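# Stack blocks on the table to match a goal picture

## Task

Assemble on the table the block structure shown in the goal image, with every block aligned square to its neighbours as pictured; then open the gripper and back the arm away. The structure must stand by itself at the end, not be propped up by the robot.

## Robot and tools

ROBOT. A single six-joint arm (a Trossen wxai follower) with a two-finger parallel gripper. Joint order, base outward: waist, shoulder, elbow, wrist pitch, wrist yaw, wrist roll, then the finger gap in metres. Ranges (rad): waist -3.054 to 3.054, shoulder 0.000 to 3.142, elbow 0.000 to 2.356, wrist pitch -1.571 to 1.571, wrist yaw -1.571 to 1.571, wrist roll -3.142 to 3.142. Fingers point along the gripper's +x axis and close along its y axis. The reported hand point (end_effector_position) sits midway between the finger pads, roughly 3 to 4 cm short of the tips.

FRAME. Everything is in the scene frame: origin on the tabletop directly beneath the arm base, +z up, +y to the left when facing along +x. Positions in metres, orientation as a quaternion written w first. The base may sit slightly tilted, and the printed hand position can be off, more so at long reach.

ROW FORMAT. Every commanded row has 8 numbers: x, y, z, qw, qx, qy, qz, opening. The first seven form an absolute pose target for the hand in the scene frame, not an offset. Opening runs -1 to 1: +1 is wide open (0.088 m), empty fingers touch near -0.80, and anything lower adds nothing. Going from open to shut takes at least about 0.5 s. Repeat the wanted quaternion in every row, since the reported one may have drifted.

TOOLS.
- execute_actions {"actions": [...], "pictures": bool}. The list holds at most one item. Empty list: just report state. An item with "rows" (1 to 15 rows) and "steps" (1 to 15, default 15) plays one row per 1/30 s step, holding the last row if rows run out. An item with only "steps" (up to 300) is a wait counted from the previous result, so reply time is included. A target further than 0.6 m from the last reported position along any gripper axis gets the call refused, and nothing is sent.
- move {"target": one 8-number row, "speed": m/s from 0.002 to 0.5, default 0.25; turning capped at twice that in rad/s}. Drives the hand in a straight line to the absolute pose, taking 0.5 to 10 s (longer paths are cut off at 10 s). The opening is applied at the start. It does not slow for obstacles; the hand may lag, wander, or overshoot the speed, especially with the arm near straight. Its result adds a "move:" line: how it ended (done = settled near target; off_target, moving, held, fault) and which limits acted (paced = the pose was clipped; held = a safety check blocked some steps, after which the arm may jump faster), plus distance from target.
- wait {"seconds": 0 to 10}: lets time pass without a new command.
- zoom_image {"camera": cam_high | cam_low | cam_wrist, "region": [x0, y0, x1, y1]} in pixels of that camera's 504x504 image, top-left origin, at most 504 by 504: a sharper crop.
- show_instructions: redisplays the reference images, including the goal picture.
- read_manual {"section": "licences"}: licence text only.
Call it only once the build stands on its own.

CONTROL BEHAVIOUR. Each step, the commanded pose is clamped to within 70 mm and 16 degrees of the measured pose, then reached by damped inverse kinematics, favouring position over orientation. After an action ends the arm only continues to that last clamped pose, so distant targets may need several calls; check the reported pose each time. Joint friction can leave the hand short or slightly tilted, and tiny moves may do nothing; correct tilt when you see it. The simulation keeps running while you think and type.

RESULT LINES. The state line gives hand position, quaternion and velocities. grip_measured is the measured finger opening on the command scale (may be off by about 1 mm; reads up to about 0.061 narrower while squeezing a hard block). Joint positions and Joint velocities follow the joint order above. "pose unreachable" and HELD flags mean the clearance check (which treats the base mount as part of the arm) altered or blocked the command on those steps. "Hand target" shows where the controller is currently driving. Joint torques and external torque estimates are noisy and include friction and held weight. MOTOR HOT warns from 50 °C; at 95 °C an over-temperature stop occurs and power may be cut if cooling is too slow.

GRASPING. To hold a block, command an opening about 0.07 below grip_measured; a smaller gap grips more gently. Parts under about 3 mm get weaker force. Pad force tops out near 34 to 49 N each. A held block may occasionally be jerked briefly, so grip firmly enough.

AVOID. Fast contacts and targets placed deep beyond a surface both increase impact and pressing force. Reaching a joint's load limit (N m: waist 17, shoulder 21.1, elbow 21, wrist pitch 5.55, wrist yaw 5.53, wrist roll 5.19, held weight included) triggers a 10 s torque fault stop. Do not drop, slam or knock blocks, and never let anything leave the table. Approach from above slowly, place gently, release, then lift clear.

CAMERAS. cam_high, cam_low and cam_wrist, each 504x504, come with execute_actions results unless pictures is false, and with every move and wait result. The wrist camera looks along the fingers.

Each tool is called after "Emit:" by a JSON object that holds its "name" and its "arguments", one argument or row to a line.

Reference images:

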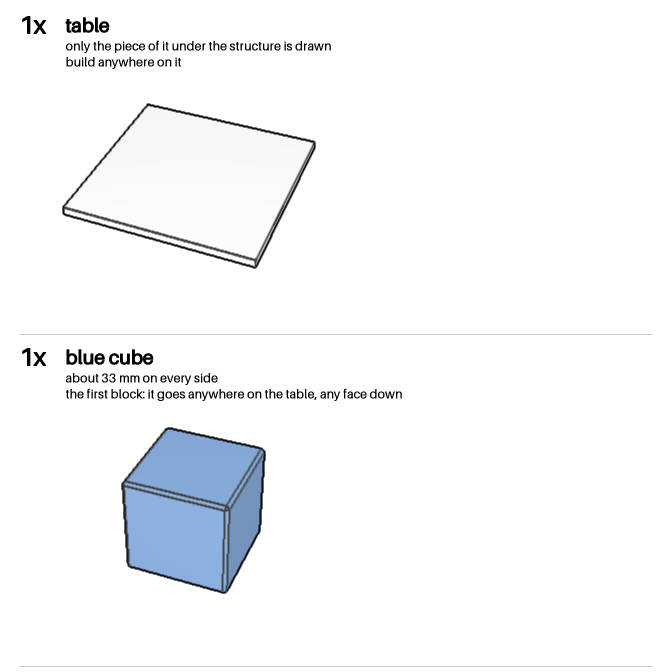

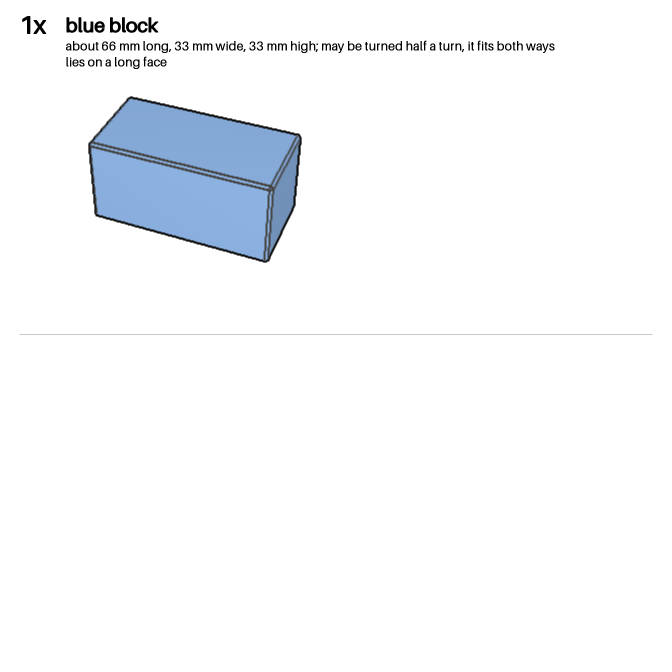

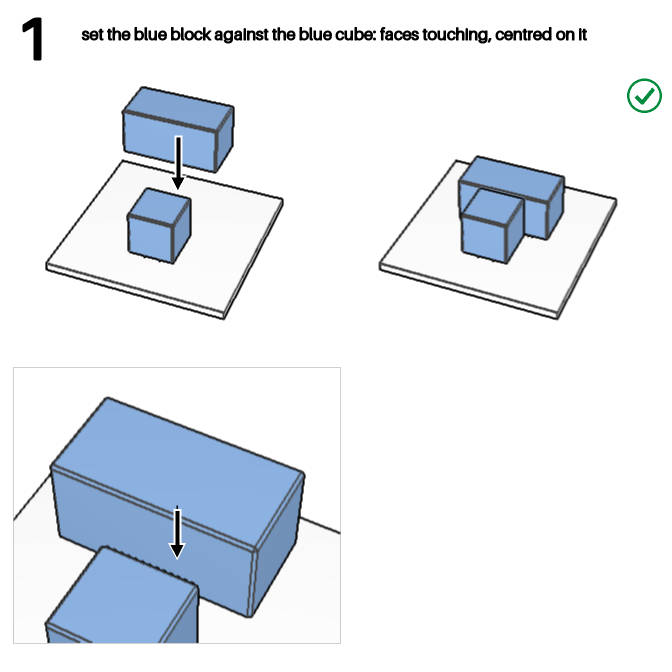

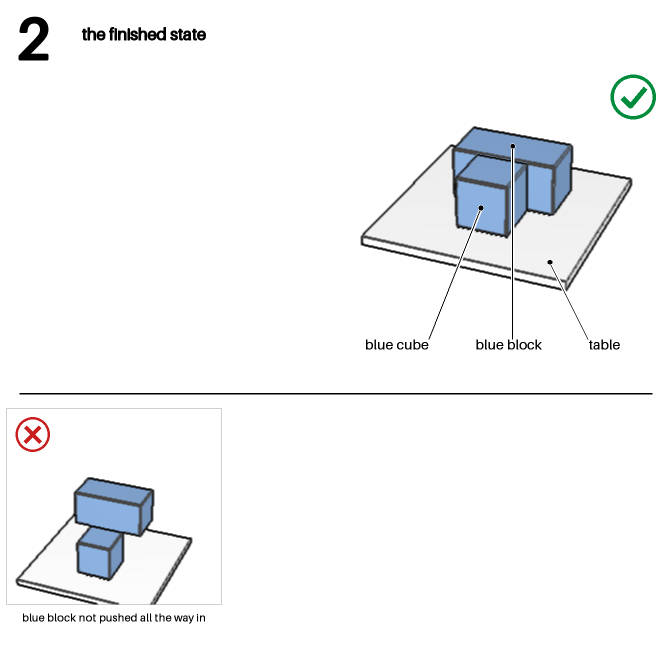

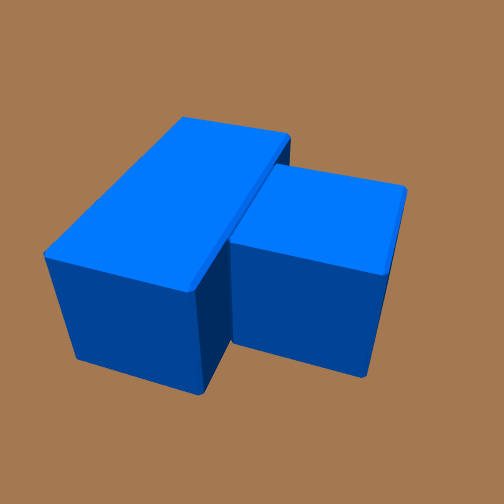

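## Session

Emit:
{"name": "execute_actions", "arguments": {
  "actions": []
}}

Scene clock: 0.00 s of 5443.50 s.
end_effector_position=(+0.4662, -0.1703, +0.3771) grip_measured=+0.846 end_effector_quat_wxyz=(+0.364, +0.647, -0.255, -0.620) end_effector_velocity=(-0.006, -0.002, -0.002) end_effector_angular_velocity=(+0.013, +0.020, -0.014)
Joint positions: [-0.595  1.803  1.735 -0.855  0.16   2.602  0.08 ]
Joint velocities: [-0.007  0.002 -0.002 -0.022 -0.007 -0.007 -0.   ]
Joint torques (N m, as the arm reports them, + toward a larger angle): no reading
External joint torques (N m, as the arm's controller estimates them; a push from outside toward a larger angle lowers the number): no reading
Heat: hottest elbow 22 °C (+0.0 °C/min).
Hand target: +0.466, -0.170, +0.377; +0.364, +0.647, -0.255, -0.620

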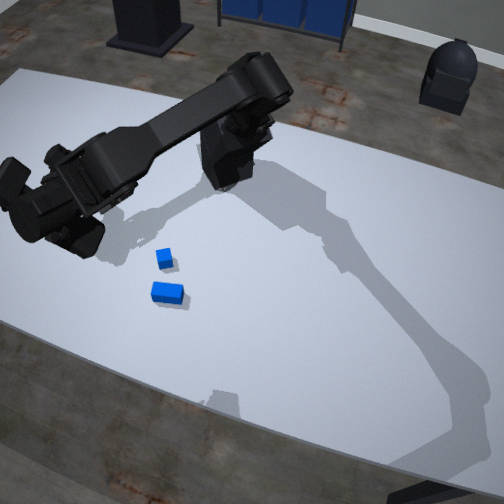

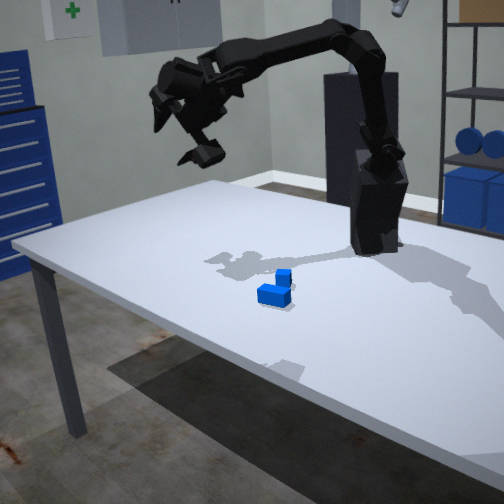

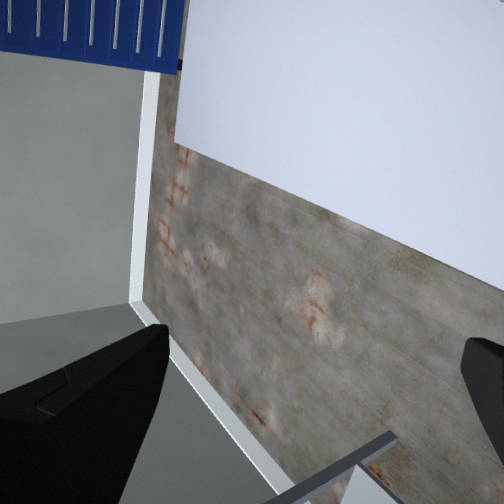

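Emit:
{"name": "move", "arguments": {
  "target": [0.28,-0.05,0.25,0.707,0,0.707,0,1],
  "speed": 0.4
}}

Scene clock: 6.27 s of 5443.50 s.
end_effector_position=(+0.2793, -0.0497, +0.2507) grip_measured=+1.000 end_effector_quat_wxyz=(+0.708, +0.002, +0.706, -0.003) end_effector_velocity=(-0.001, +0.003, -0.000) end_effector_angular_velocity=(+0.010, +0.002, +0.020)
Joint positions: [-0.694  1.452  0.914 -0.934 -0.639 -0.603  0.088]
Joint velocities: [ 0.002 -0.002 -0.002 -0.007 -0.007 -0.022  0.   ]
Joint torques (N m, as the arm reports them, + toward a larger angle): [-2.61 -3.27  4.42  0.31  0.11 -0.13]
External joint torques (N m, as the arm's controller estimates them; a push from outside toward a larger angle lowers the number): [ 0.62  0.93  0.08  0.05  0.15 -0.13]
Heat: hottest waist 22 °C (+0.0 °C/min).
Hand target: +0.280, -0.050, +0.250; +0.706, +0.001, +0.709, -0.001
Off the commanded pose: 0.001 m, 0 deg.
move: done

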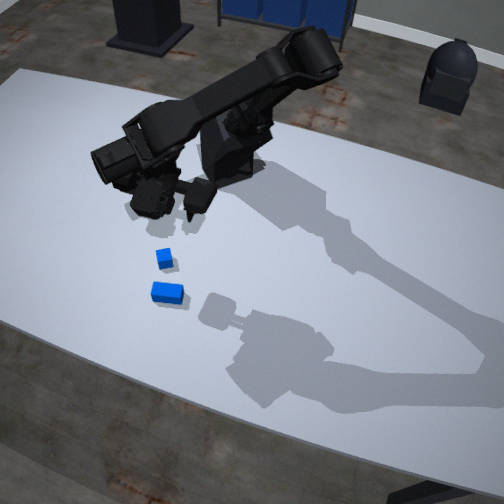

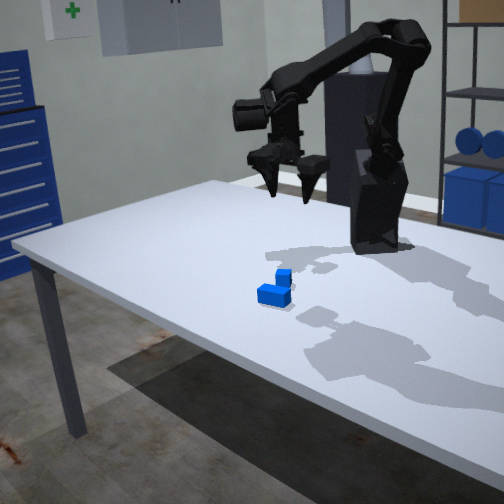

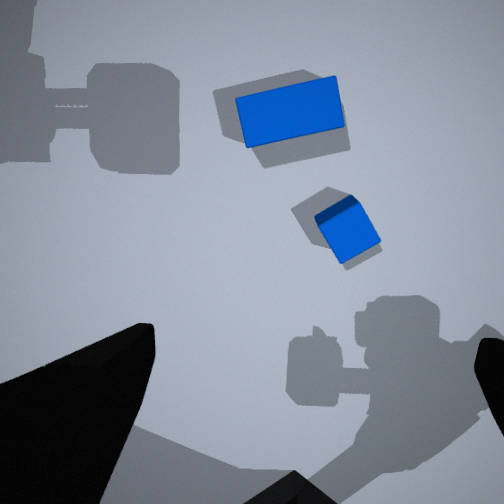

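Emit:
{"name": "move", "arguments": {
  "target": [0.245,-0.10,0.12,0.680,-0.195,0.680,0.195,1],
  "speed": 0.3
}}

Scene clock: 11.33 s of 5443.50 s.
end_effector_position=(+0.2490, -0.1006, +0.1233) grip_measured=+1.000 end_effector_quat_wxyz=(+0.683, -0.198, +0.676, +0.193) end_effector_velocity=(+0.000, -0.005, -0.000) end_effector_angular_velocity=(-0.014, -0.009, +0.009)
Joint positions: [-0.583  1.849  0.67  -0.203 -0.625 -1.027  0.088]
Joint velocities: [-0.007  0.007 -0.002  0.022  0.007 -0.007  0.   ]
Joint torques (N m, as the arm reports them, + toward a larger angle): [-3.12 -3.83  0.91  0.63  0.05 -0.1 ]
External joint torques (N m, as the arm's controller estimates them; a push from outside toward a larger angle lowers the number): [ 0.76  1.23 -1.4   0.36  0.11 -0.1 ]
Heat: hottest waist 22 °C (+0.0 °C/min).
Hand target: +0.245, -0.100, +0.120; +0.680, -0.195, +0.680, +0.195
Off the commanded pose: 0.005 m, 1 deg.
After step 90, 0.50 s passed at rest.
move: done

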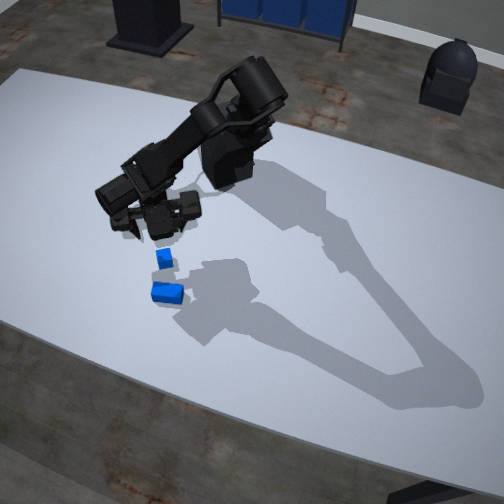

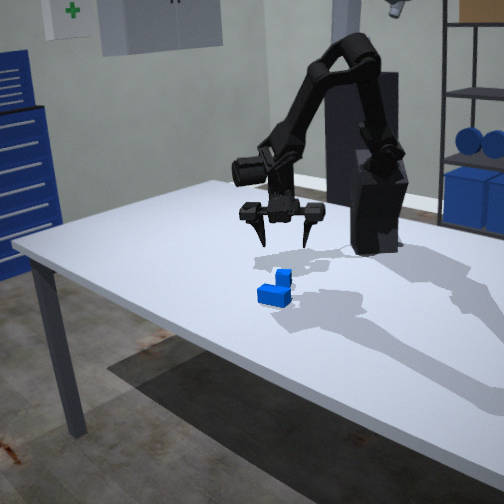

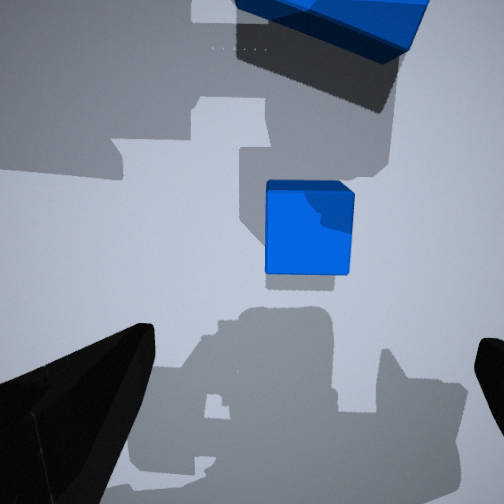

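Emit:
{"name": "move", "arguments": {
  "target": [0.259,-0.097,0.072,0.680,-0.195,0.680,0.195,0.4],
  "speed": 0.15
}}

Scene clock: 13.67 s of 5443.50 s.
end_effector_position=(+0.2597, -0.0964, +0.0748) grip_measured=+0.403 end_effector_quat_wxyz=(+0.682, -0.196, +0.678, +0.195) end_effector_velocity=(-0.004, -0.000, -0.004) end_effector_angular_velocity=(-0.011, +0.026, +0.007)
Joint positions: [-0.453  2.014  0.699  0.014 -0.597 -0.878  0.059]
Joint velocities: [ 0.012  0.012  0.002 -0.007  0.022 -0.007 -0.   ]
Joint torques (N m, as the arm reports them, + toward a larger angle): [-3.37 -4.15  1.12  0.64  0.08  0.02]
External joint torques (N m, as the arm's controller estimates them; a push from outside toward a larger angle lowers the number): [ 0.63  1.32 -0.21  0.39  0.13  0.02]
Heat: hottest waist 22 °C (+0.0 °C/min).
Hand target: +0.259, -0.097, +0.072; +0.680, -0.195, +0.680, +0.195
Off the commanded pose: 0.003 m, 0 deg.
move: done

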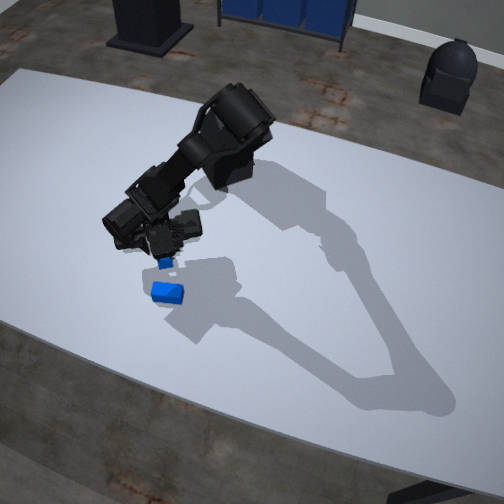

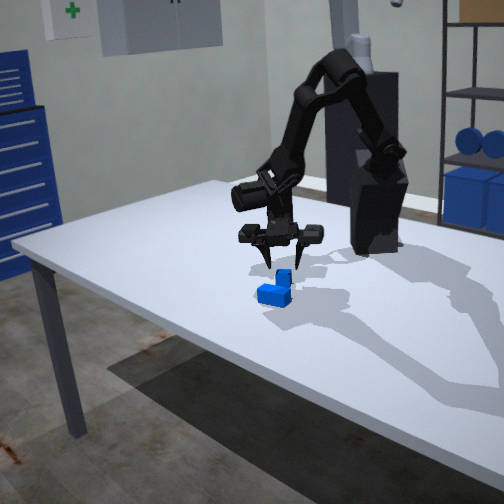

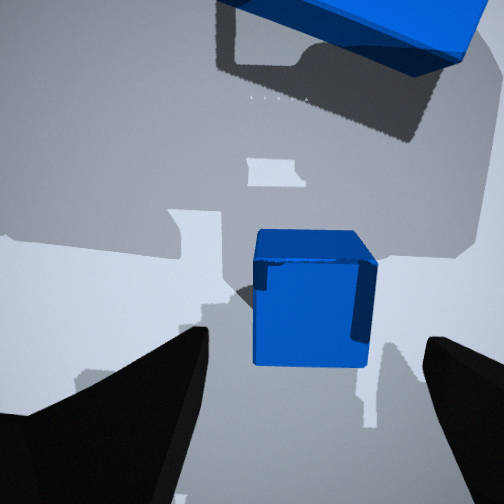

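Emit:
{"name": "move", "arguments": {
  "target": [0.262,-0.095,0.045,0.680,-0.195,0.680,0.195,0.4],
  "speed": 0.08
}}

Emit:
{"name": "move", "arguments": {
  "target": [0.262,-0.095,0.045,0.680,-0.195,0.680,0.195,-0.25]
}}

Scene clock: 15.50 s of 5443.50 s.
end_effector_position=(+0.2634, -0.0945, +0.0479) grip_measured=+0.403 end_effector_quat_wxyz=(+0.682, -0.196, +0.677, +0.195) end_effector_velocity=(-0.002, +0.001, -0.002) end_effector_angular_velocity=(+0.011, +0.009, +0.003)
Joint positions: [-0.39   2.11   0.722  0.126 -0.58  -0.806  0.059]
Joint velocities: [ 0.002  0.007  0.002 -0.007 -0.007 -0.007 -0.   ]
Joint torques (N m, as the arm reports them, + toward a larger angle): [-3.3  -4.39  0.59  0.65  0.04  0.07]
External joint torques (N m, as the arm's controller estimates them; a push from outside toward a larger angle lowers the number): [ 0.8   1.33 -0.32  0.38  0.1   0.07]
Heat: hottest waist 22 °C (+0.0 °C/min).
Hand target: +0.262, -0.095, +0.045; +0.680, -0.195, +0.680, +0.195
Off the commanded pose: 0.003 m, 0 deg.
move: done

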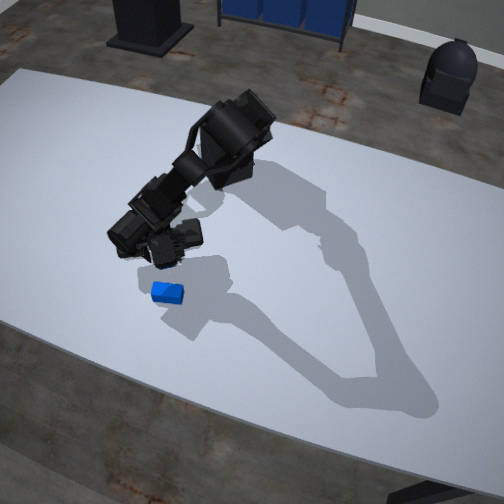

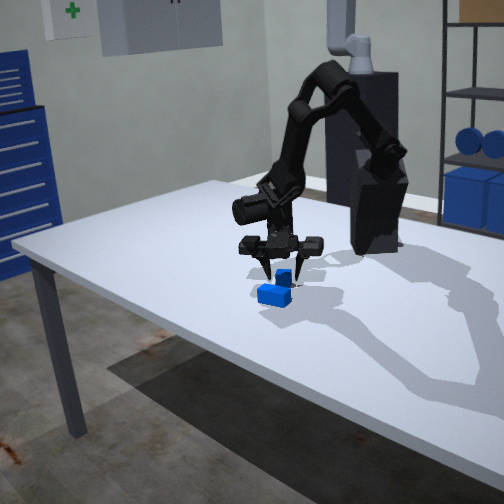

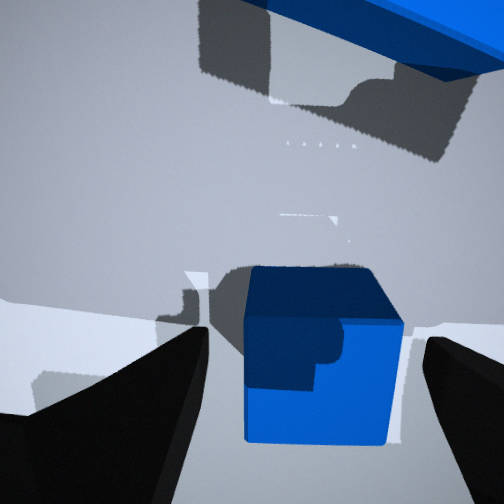

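Scene clock: 16.20 s of 5443.50 s.
end_effector_position=(+0.2634, -0.0947, +0.0479) grip_measured=-0.155 end_effector_quat_wxyz=(+0.682, -0.196, +0.677, +0.195) end_effector_velocity=(-0.004, +0.002, +0.001) end_effector_angular_velocity=(+0.011, +0.015, -0.007)
Joint positions: [-0.391  2.11   0.722  0.127 -0.58  -0.805  0.031]
Joint velocities: [-0.002 -0.002 -0.002 -0.022 -0.007 -0.007 -0.   ]
Joint torques (N m, as the arm reports them, + toward a larger angle): [-3.44 -4.43  0.38  0.72  0.06  0.05]
External joint torques (N m, as the arm's controller estimates them; a push from outside toward a larger angle lowers the number): [ 0.64  1.18 -0.42  0.48  0.12  0.05]
Heat: hottest waist 22 °C (+0.0 °C/min).
Hand target: +0.262, -0.095, +0.045; +0.680, -0.195, +0.680, +0.195
Off the commanded pose: 0.003 m, 0 deg.
move: done

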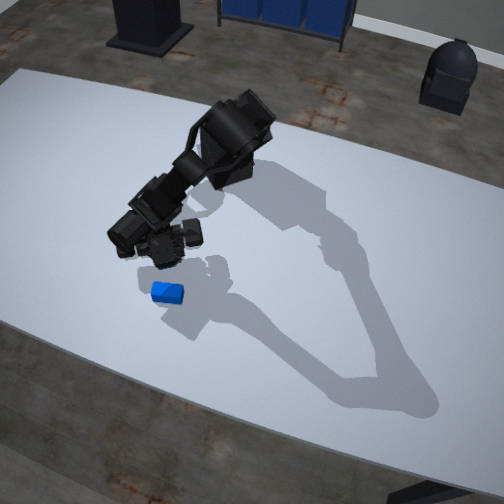

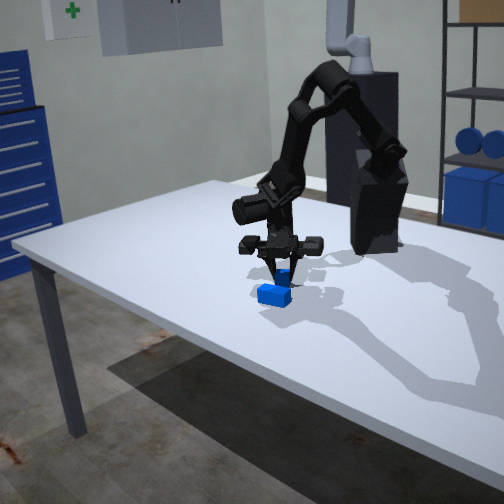

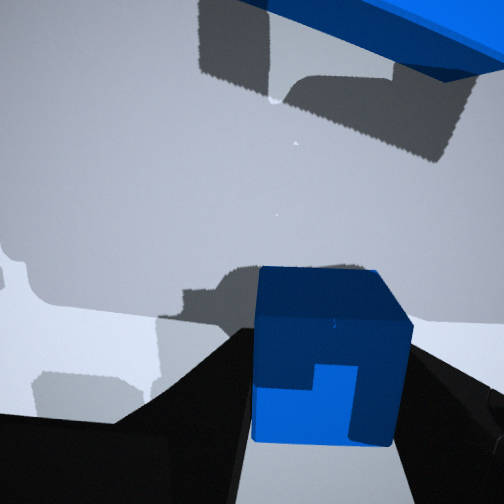

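Emit:
{"name": "move", "arguments": {
  "target": [0.264,-0.093,0.060,0.680,-0.195,0.680,0.195,-0.25],
  "speed": 0.08
}}

Emit:
{"name": "move", "arguments": {
  "target": [0.298,-0.059,0.054,0.702,-0.086,0.702,0.086,-0.25],
  "speed": 0.12
}}

Scene clock: 18.23 s of 5443.50 s.
end_effector_position=(+0.2634, -0.0937, +0.0576) grip_measured=-0.155 end_effector_quat_wxyz=(+0.678, -0.194, +0.681, +0.195) end_effector_velocity=(-0.004, +0.004, +0.003) end_effector_angular_velocity=(+0.024, +0.013, +0.001)
Joint positions: [-0.405  2.071  0.722  0.067 -0.58  -0.825  0.031]
Joint velocities: [-0.007 -0.012 -0.002 -0.037 -0.022 -0.022 -0.   ]
Joint torques (N m, as the arm reports them, + toward a larger angle): [-4.14 -6.58 -0.06  0.27 -0.2  -0.07]
External joint torques (N m, as the arm's controller estimates them; a push from outside toward a larger angle lowers the number): [-0.02 -0.94 -1.14  0.02 -0.15 -0.07]
Heat: hottest waist 22 °C (+0.0 °C/min).
Hand target: +0.264, -0.093, +0.060; +0.680, -0.195, +0.680, +0.195
Off the commanded pose: 0.003 m, 0 deg.
move: done

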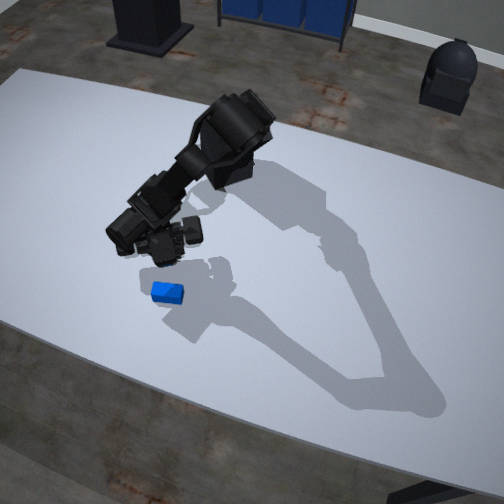

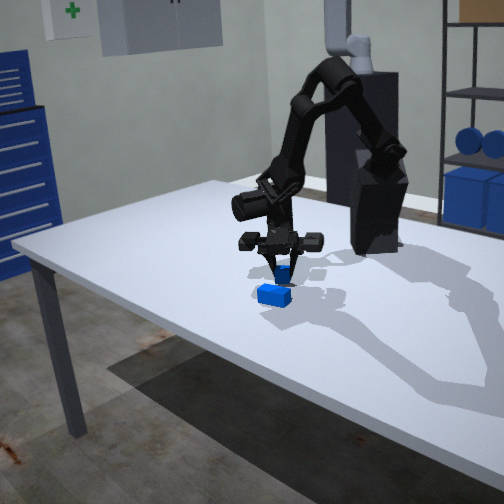

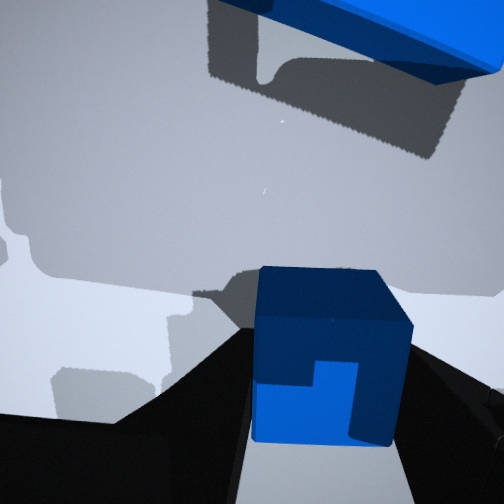

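Scene clock: 19.97 s of 5443.50 s.
end_effector_position=(+0.2942, -0.0605, +0.0524) grip_measured=-0.155 end_effector_quat_wxyz=(+0.700, -0.083, +0.704, +0.086) end_effector_velocity=(+0.003, +0.002, +0.000) end_effector_angular_velocity=(+0.007, -0.010, +0.001)
Joint positions: [-0.283  2.017  0.787  0.016 -0.545 -0.373  0.031]
Joint velocities: [ 0.002 -0.002  0.002  0.007 -0.007  0.007 -0.001]
Joint torques (N m, as the arm reports them, + toward a larger angle): [-3.52 -7.15  1.23  0.26  0.13  0.06]
External joint torques (N m, as the arm's controller estimates them; a push from outside toward a larger angle lowers the number): [ 0.49 -0.98 -0.19 -0.03  0.17  0.06]
Heat: hottest shoulder 23 °C (+3.0 °C/min).
Hand target: +0.298, -0.059, +0.054; +0.702, -0.086, +0.702, +0.086
Off the commanded pose: 0.004 m, 1 deg.
move: done

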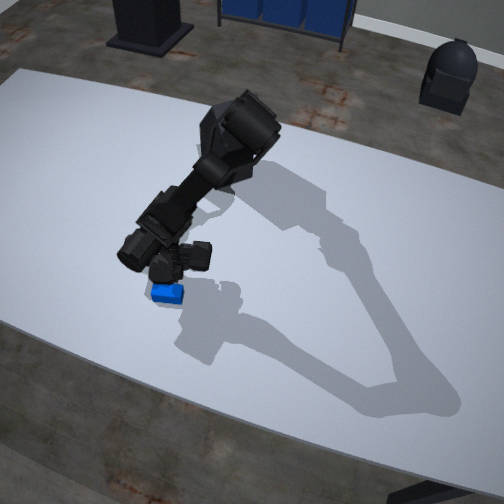

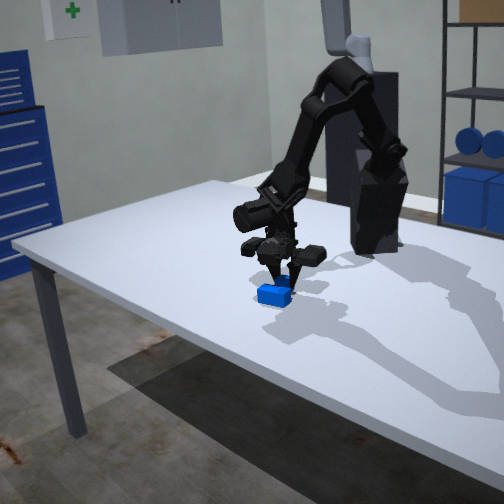

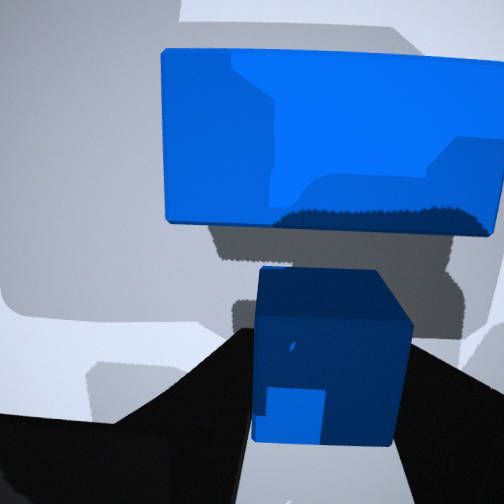

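Emit:
{"name": "move", "arguments": {
  "target": [0.312,-0.054,0.051,0.702,-0.086,0.702,0.086,-0.25],
  "speed": 0.04
}}

Scene clock: 22.00 s of 5443.50 s.
end_effector_position=(+0.3106, -0.0548, +0.0514) grip_measured=-0.155 end_effector_quat_wxyz=(+0.702, -0.085, +0.702, +0.086) end_effector_velocity=(-0.002, +0.001, +0.001) end_effector_angular_velocity=(+0.008, +0.013, -0.018)
Joint positions: [-0.26   2.017  0.84  -0.014 -0.536 -0.346  0.031]
Joint velocities: [-0.002 -0.002  0.002 -0.022 -0.007  0.007 -0.   ]
Joint torques (N m, as the arm reports them, + toward a larger angle): [-3.4  -6.47  1.29  0.31  0.09  0.01]
External joint torques (N m, as the arm's controller estimates them; a push from outside toward a larger angle lowers the number): [ 0.71 -0.05 -0.28  0.01  0.12  0.01]
Heat: hottest shoulder 23 °C (+2.7 °C/min).
Hand target: +0.312, -0.054, +0.051; +0.702, -0.086, +0.702, +0.086
Off the commanded pose: 0.002 m, 0 deg.
move: done

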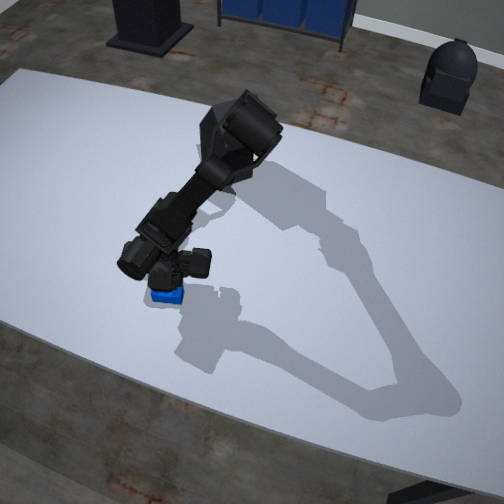

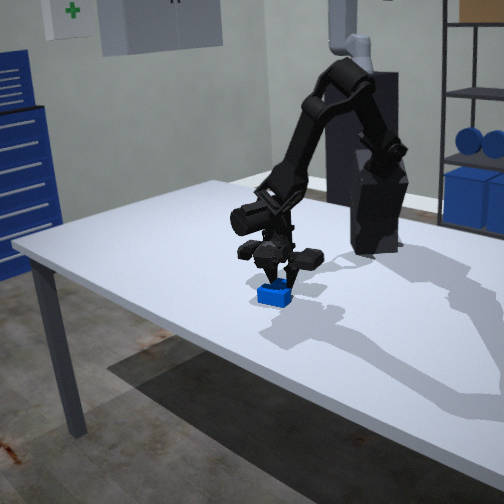

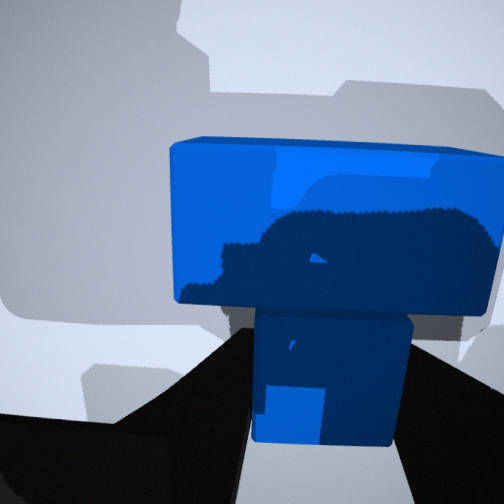

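Emit:
{"name": "move", "arguments": {
  "target": [0.3135,-0.0535,0.0455,0.702,-0.086,0.702,0.086,-0.25],
  "speed": 0.015
}}

Emit:
{"name": "zoom_image", "arguments": {
  "camera": "cam_wrist",
  "region": [150,230,504,400]
}}

Scene clock: 23.40 s of 5443.50 s.
end_effector_position=(+0.3137, -0.0532, +0.0492) grip_measured=-0.155 end_effector_quat_wxyz=(+0.704, -0.086, +0.700, +0.086) end_effector_velocity=(+0.001, -0.001, +0.002) end_effector_angular_velocity=(+0.004, -0.002, +0.000)
Joint positions: [-0.251  2.023  0.848 -0.007 -0.532 -0.336  0.031]
Joint velocities: [-0.007 -0.002  0.002 -0.007 -0.007 -0.007 -0.   ]
Joint torques (N m, as the arm reports them, + toward a larger angle): [-3.34 -4.77  1.57  0.74  0.15  0.06]
External joint torques (N m, as the arm's controller estimates them; a push from outside toward a larger angle lowers the number): [ 0.75  1.77 -0.06  0.42  0.18  0.06]
Heat: hottest shoulder 23 °C (+2.6 °C/min).
Hand target: +0.313, -0.054, +0.045; +0.702, -0.086, +0.702, +0.086
Off the commanded pose: 0.004 m, 0 deg.
move: done

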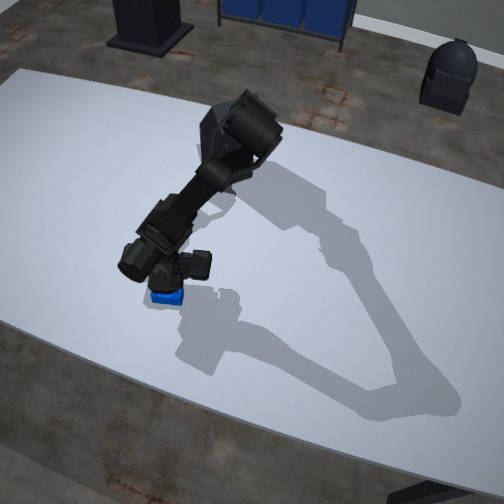

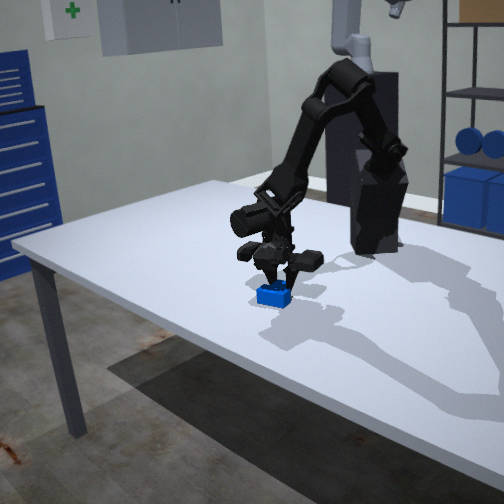

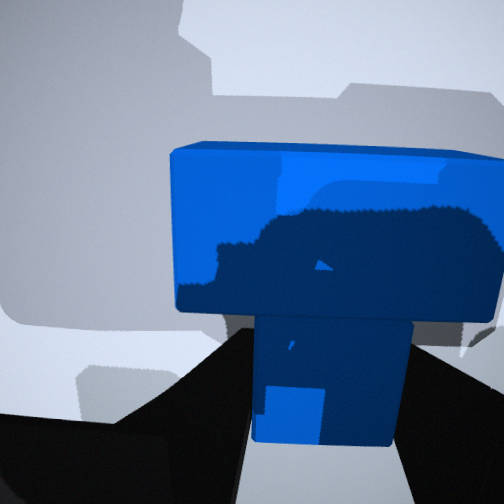

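Region (150, 230, 504, 400) of cam_wrist's 504x504 image, scaled by 1.424, with more detail than that image has; it fills the top 242 rows of this view, and the rest is white.

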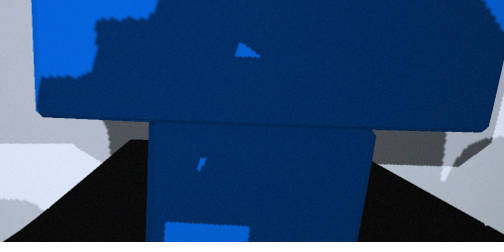

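Flush and down. Release.

Emit:
{"name": "move", "arguments": {
  "target": [0.3135,-0.0535,0.047,0.702,-0.086,0.702,0.086,0.3]
}}

Emit:
{"name": "move", "arguments": {
  "target": [0.30,-0.057,0.18,0.702,-0.086,0.702,0.086,0.3],
  "speed": 0.2
}}

Emit:
{"name": "zoom_image", "arguments": {
  "camera": "cam_wrist",
  "region": [180,60,420,300]
}}

Scene clock: 25.00 s of 5443.50 s.
end_effector_position=(+0.3146, -0.0532, +0.0492) grip_measured=+0.295 end_effector_quat_wxyz=(+0.704, -0.086, +0.699, +0.086) end_effector_velocity=(-0.000, +0.003, +0.002) end_effector_angular_velocity=(+0.021, -0.001, -0.010)
Joint positions: [-0.251  2.023  0.85  -0.006 -0.532 -0.335  0.053]
Joint velocities: [-0.002 -0.007 -0.002 -0.007 -0.022  0.007  0.001]
Joint torques (N m, as the arm reports them, + toward a larger angle): [-3.64 -5.57  1.14  0.4   0.07  0.  ]
External joint torques (N m, as the arm's controller estimates them; a push from outside toward a larger angle lowers the number): [ 0.46  0.93 -0.43  0.09  0.1   0.  ]
Heat: hottest waist 23 °C (+2.4 °C/min).
Hand target: +0.314, -0.053, +0.047; +0.702, -0.086, +0.702, +0.086
Off the commanded pose: 0.003 m, 0 deg.
move: done

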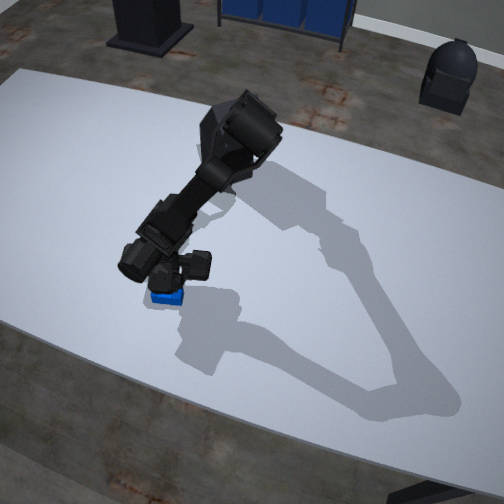

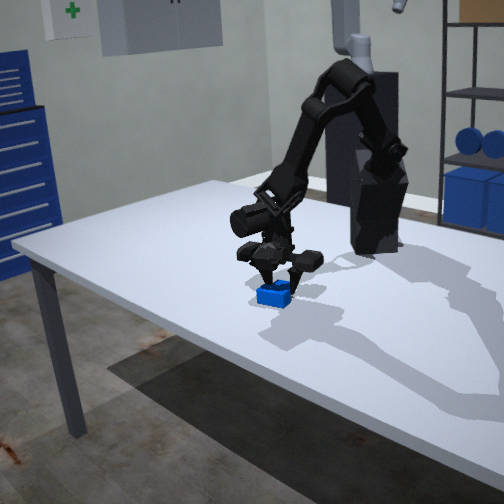

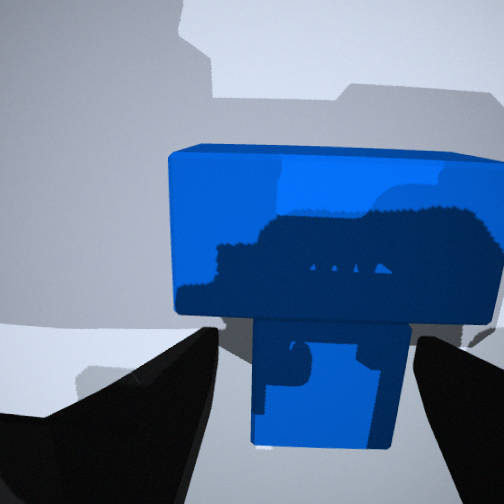

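Scene clock: 26.30 s of 5443.50 s.
end_effector_position=(+0.2967, -0.0576, +0.1765) grip_measured=+0.297 end_effector_quat_wxyz=(+0.698, -0.083, +0.706, +0.085) end_effector_velocity=(+0.000, -0.002, +0.006) end_effector_angular_velocity=(-0.011, -0.001, +0.011)
Joint positions: [-0.513  1.637  0.849 -0.574 -0.606 -0.637  0.054]
Joint velocities: [-0.012 -0.012  0.007 -0.022  0.007 -0.022 -0.   ]
Joint torques (N m, as the arm reports them, + toward a larger angle): [-3.63 -6.42  3.37  0.31 -0.18 -0.04]
External joint torques (N m, as the arm's controller estimates them; a push from outside toward a larger angle lowers the number): [ 0.07 -1.13 -0.13  0.07 -0.14 -0.04]
Heat: hottest waist 23 °C (+2.3 °C/min).
Hand target: +0.300, -0.057, +0.180; +0.702, -0.086, +0.702, +0.086
Off the commanded pose: 0.005 m, 1 deg.
move: done

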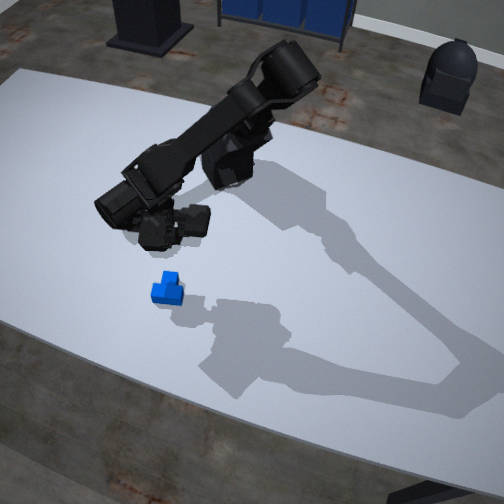

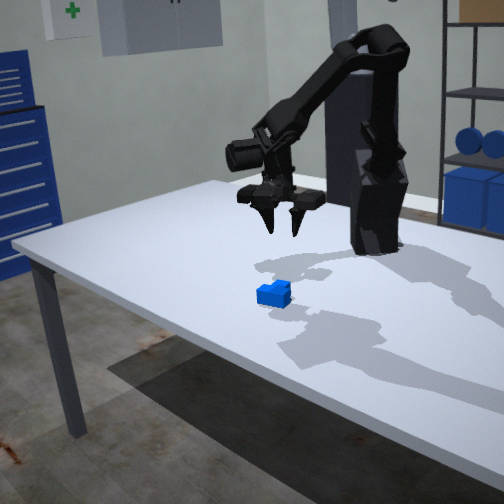

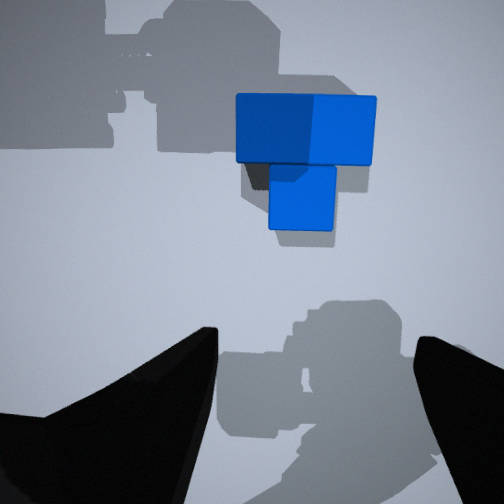

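Region (180, 60, 420, 300) of cam_wrist's 504x504 image, scaled by 2.100, with more detail than that image has.

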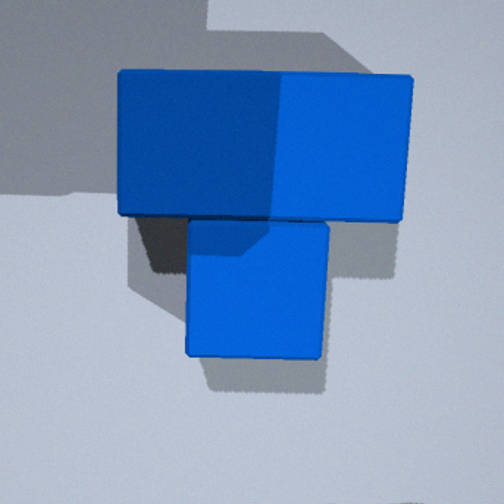

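Emit:
{"name": "finished_scene", "arguments": {
  "scene": 1
}}

The scene is finished: the task was done.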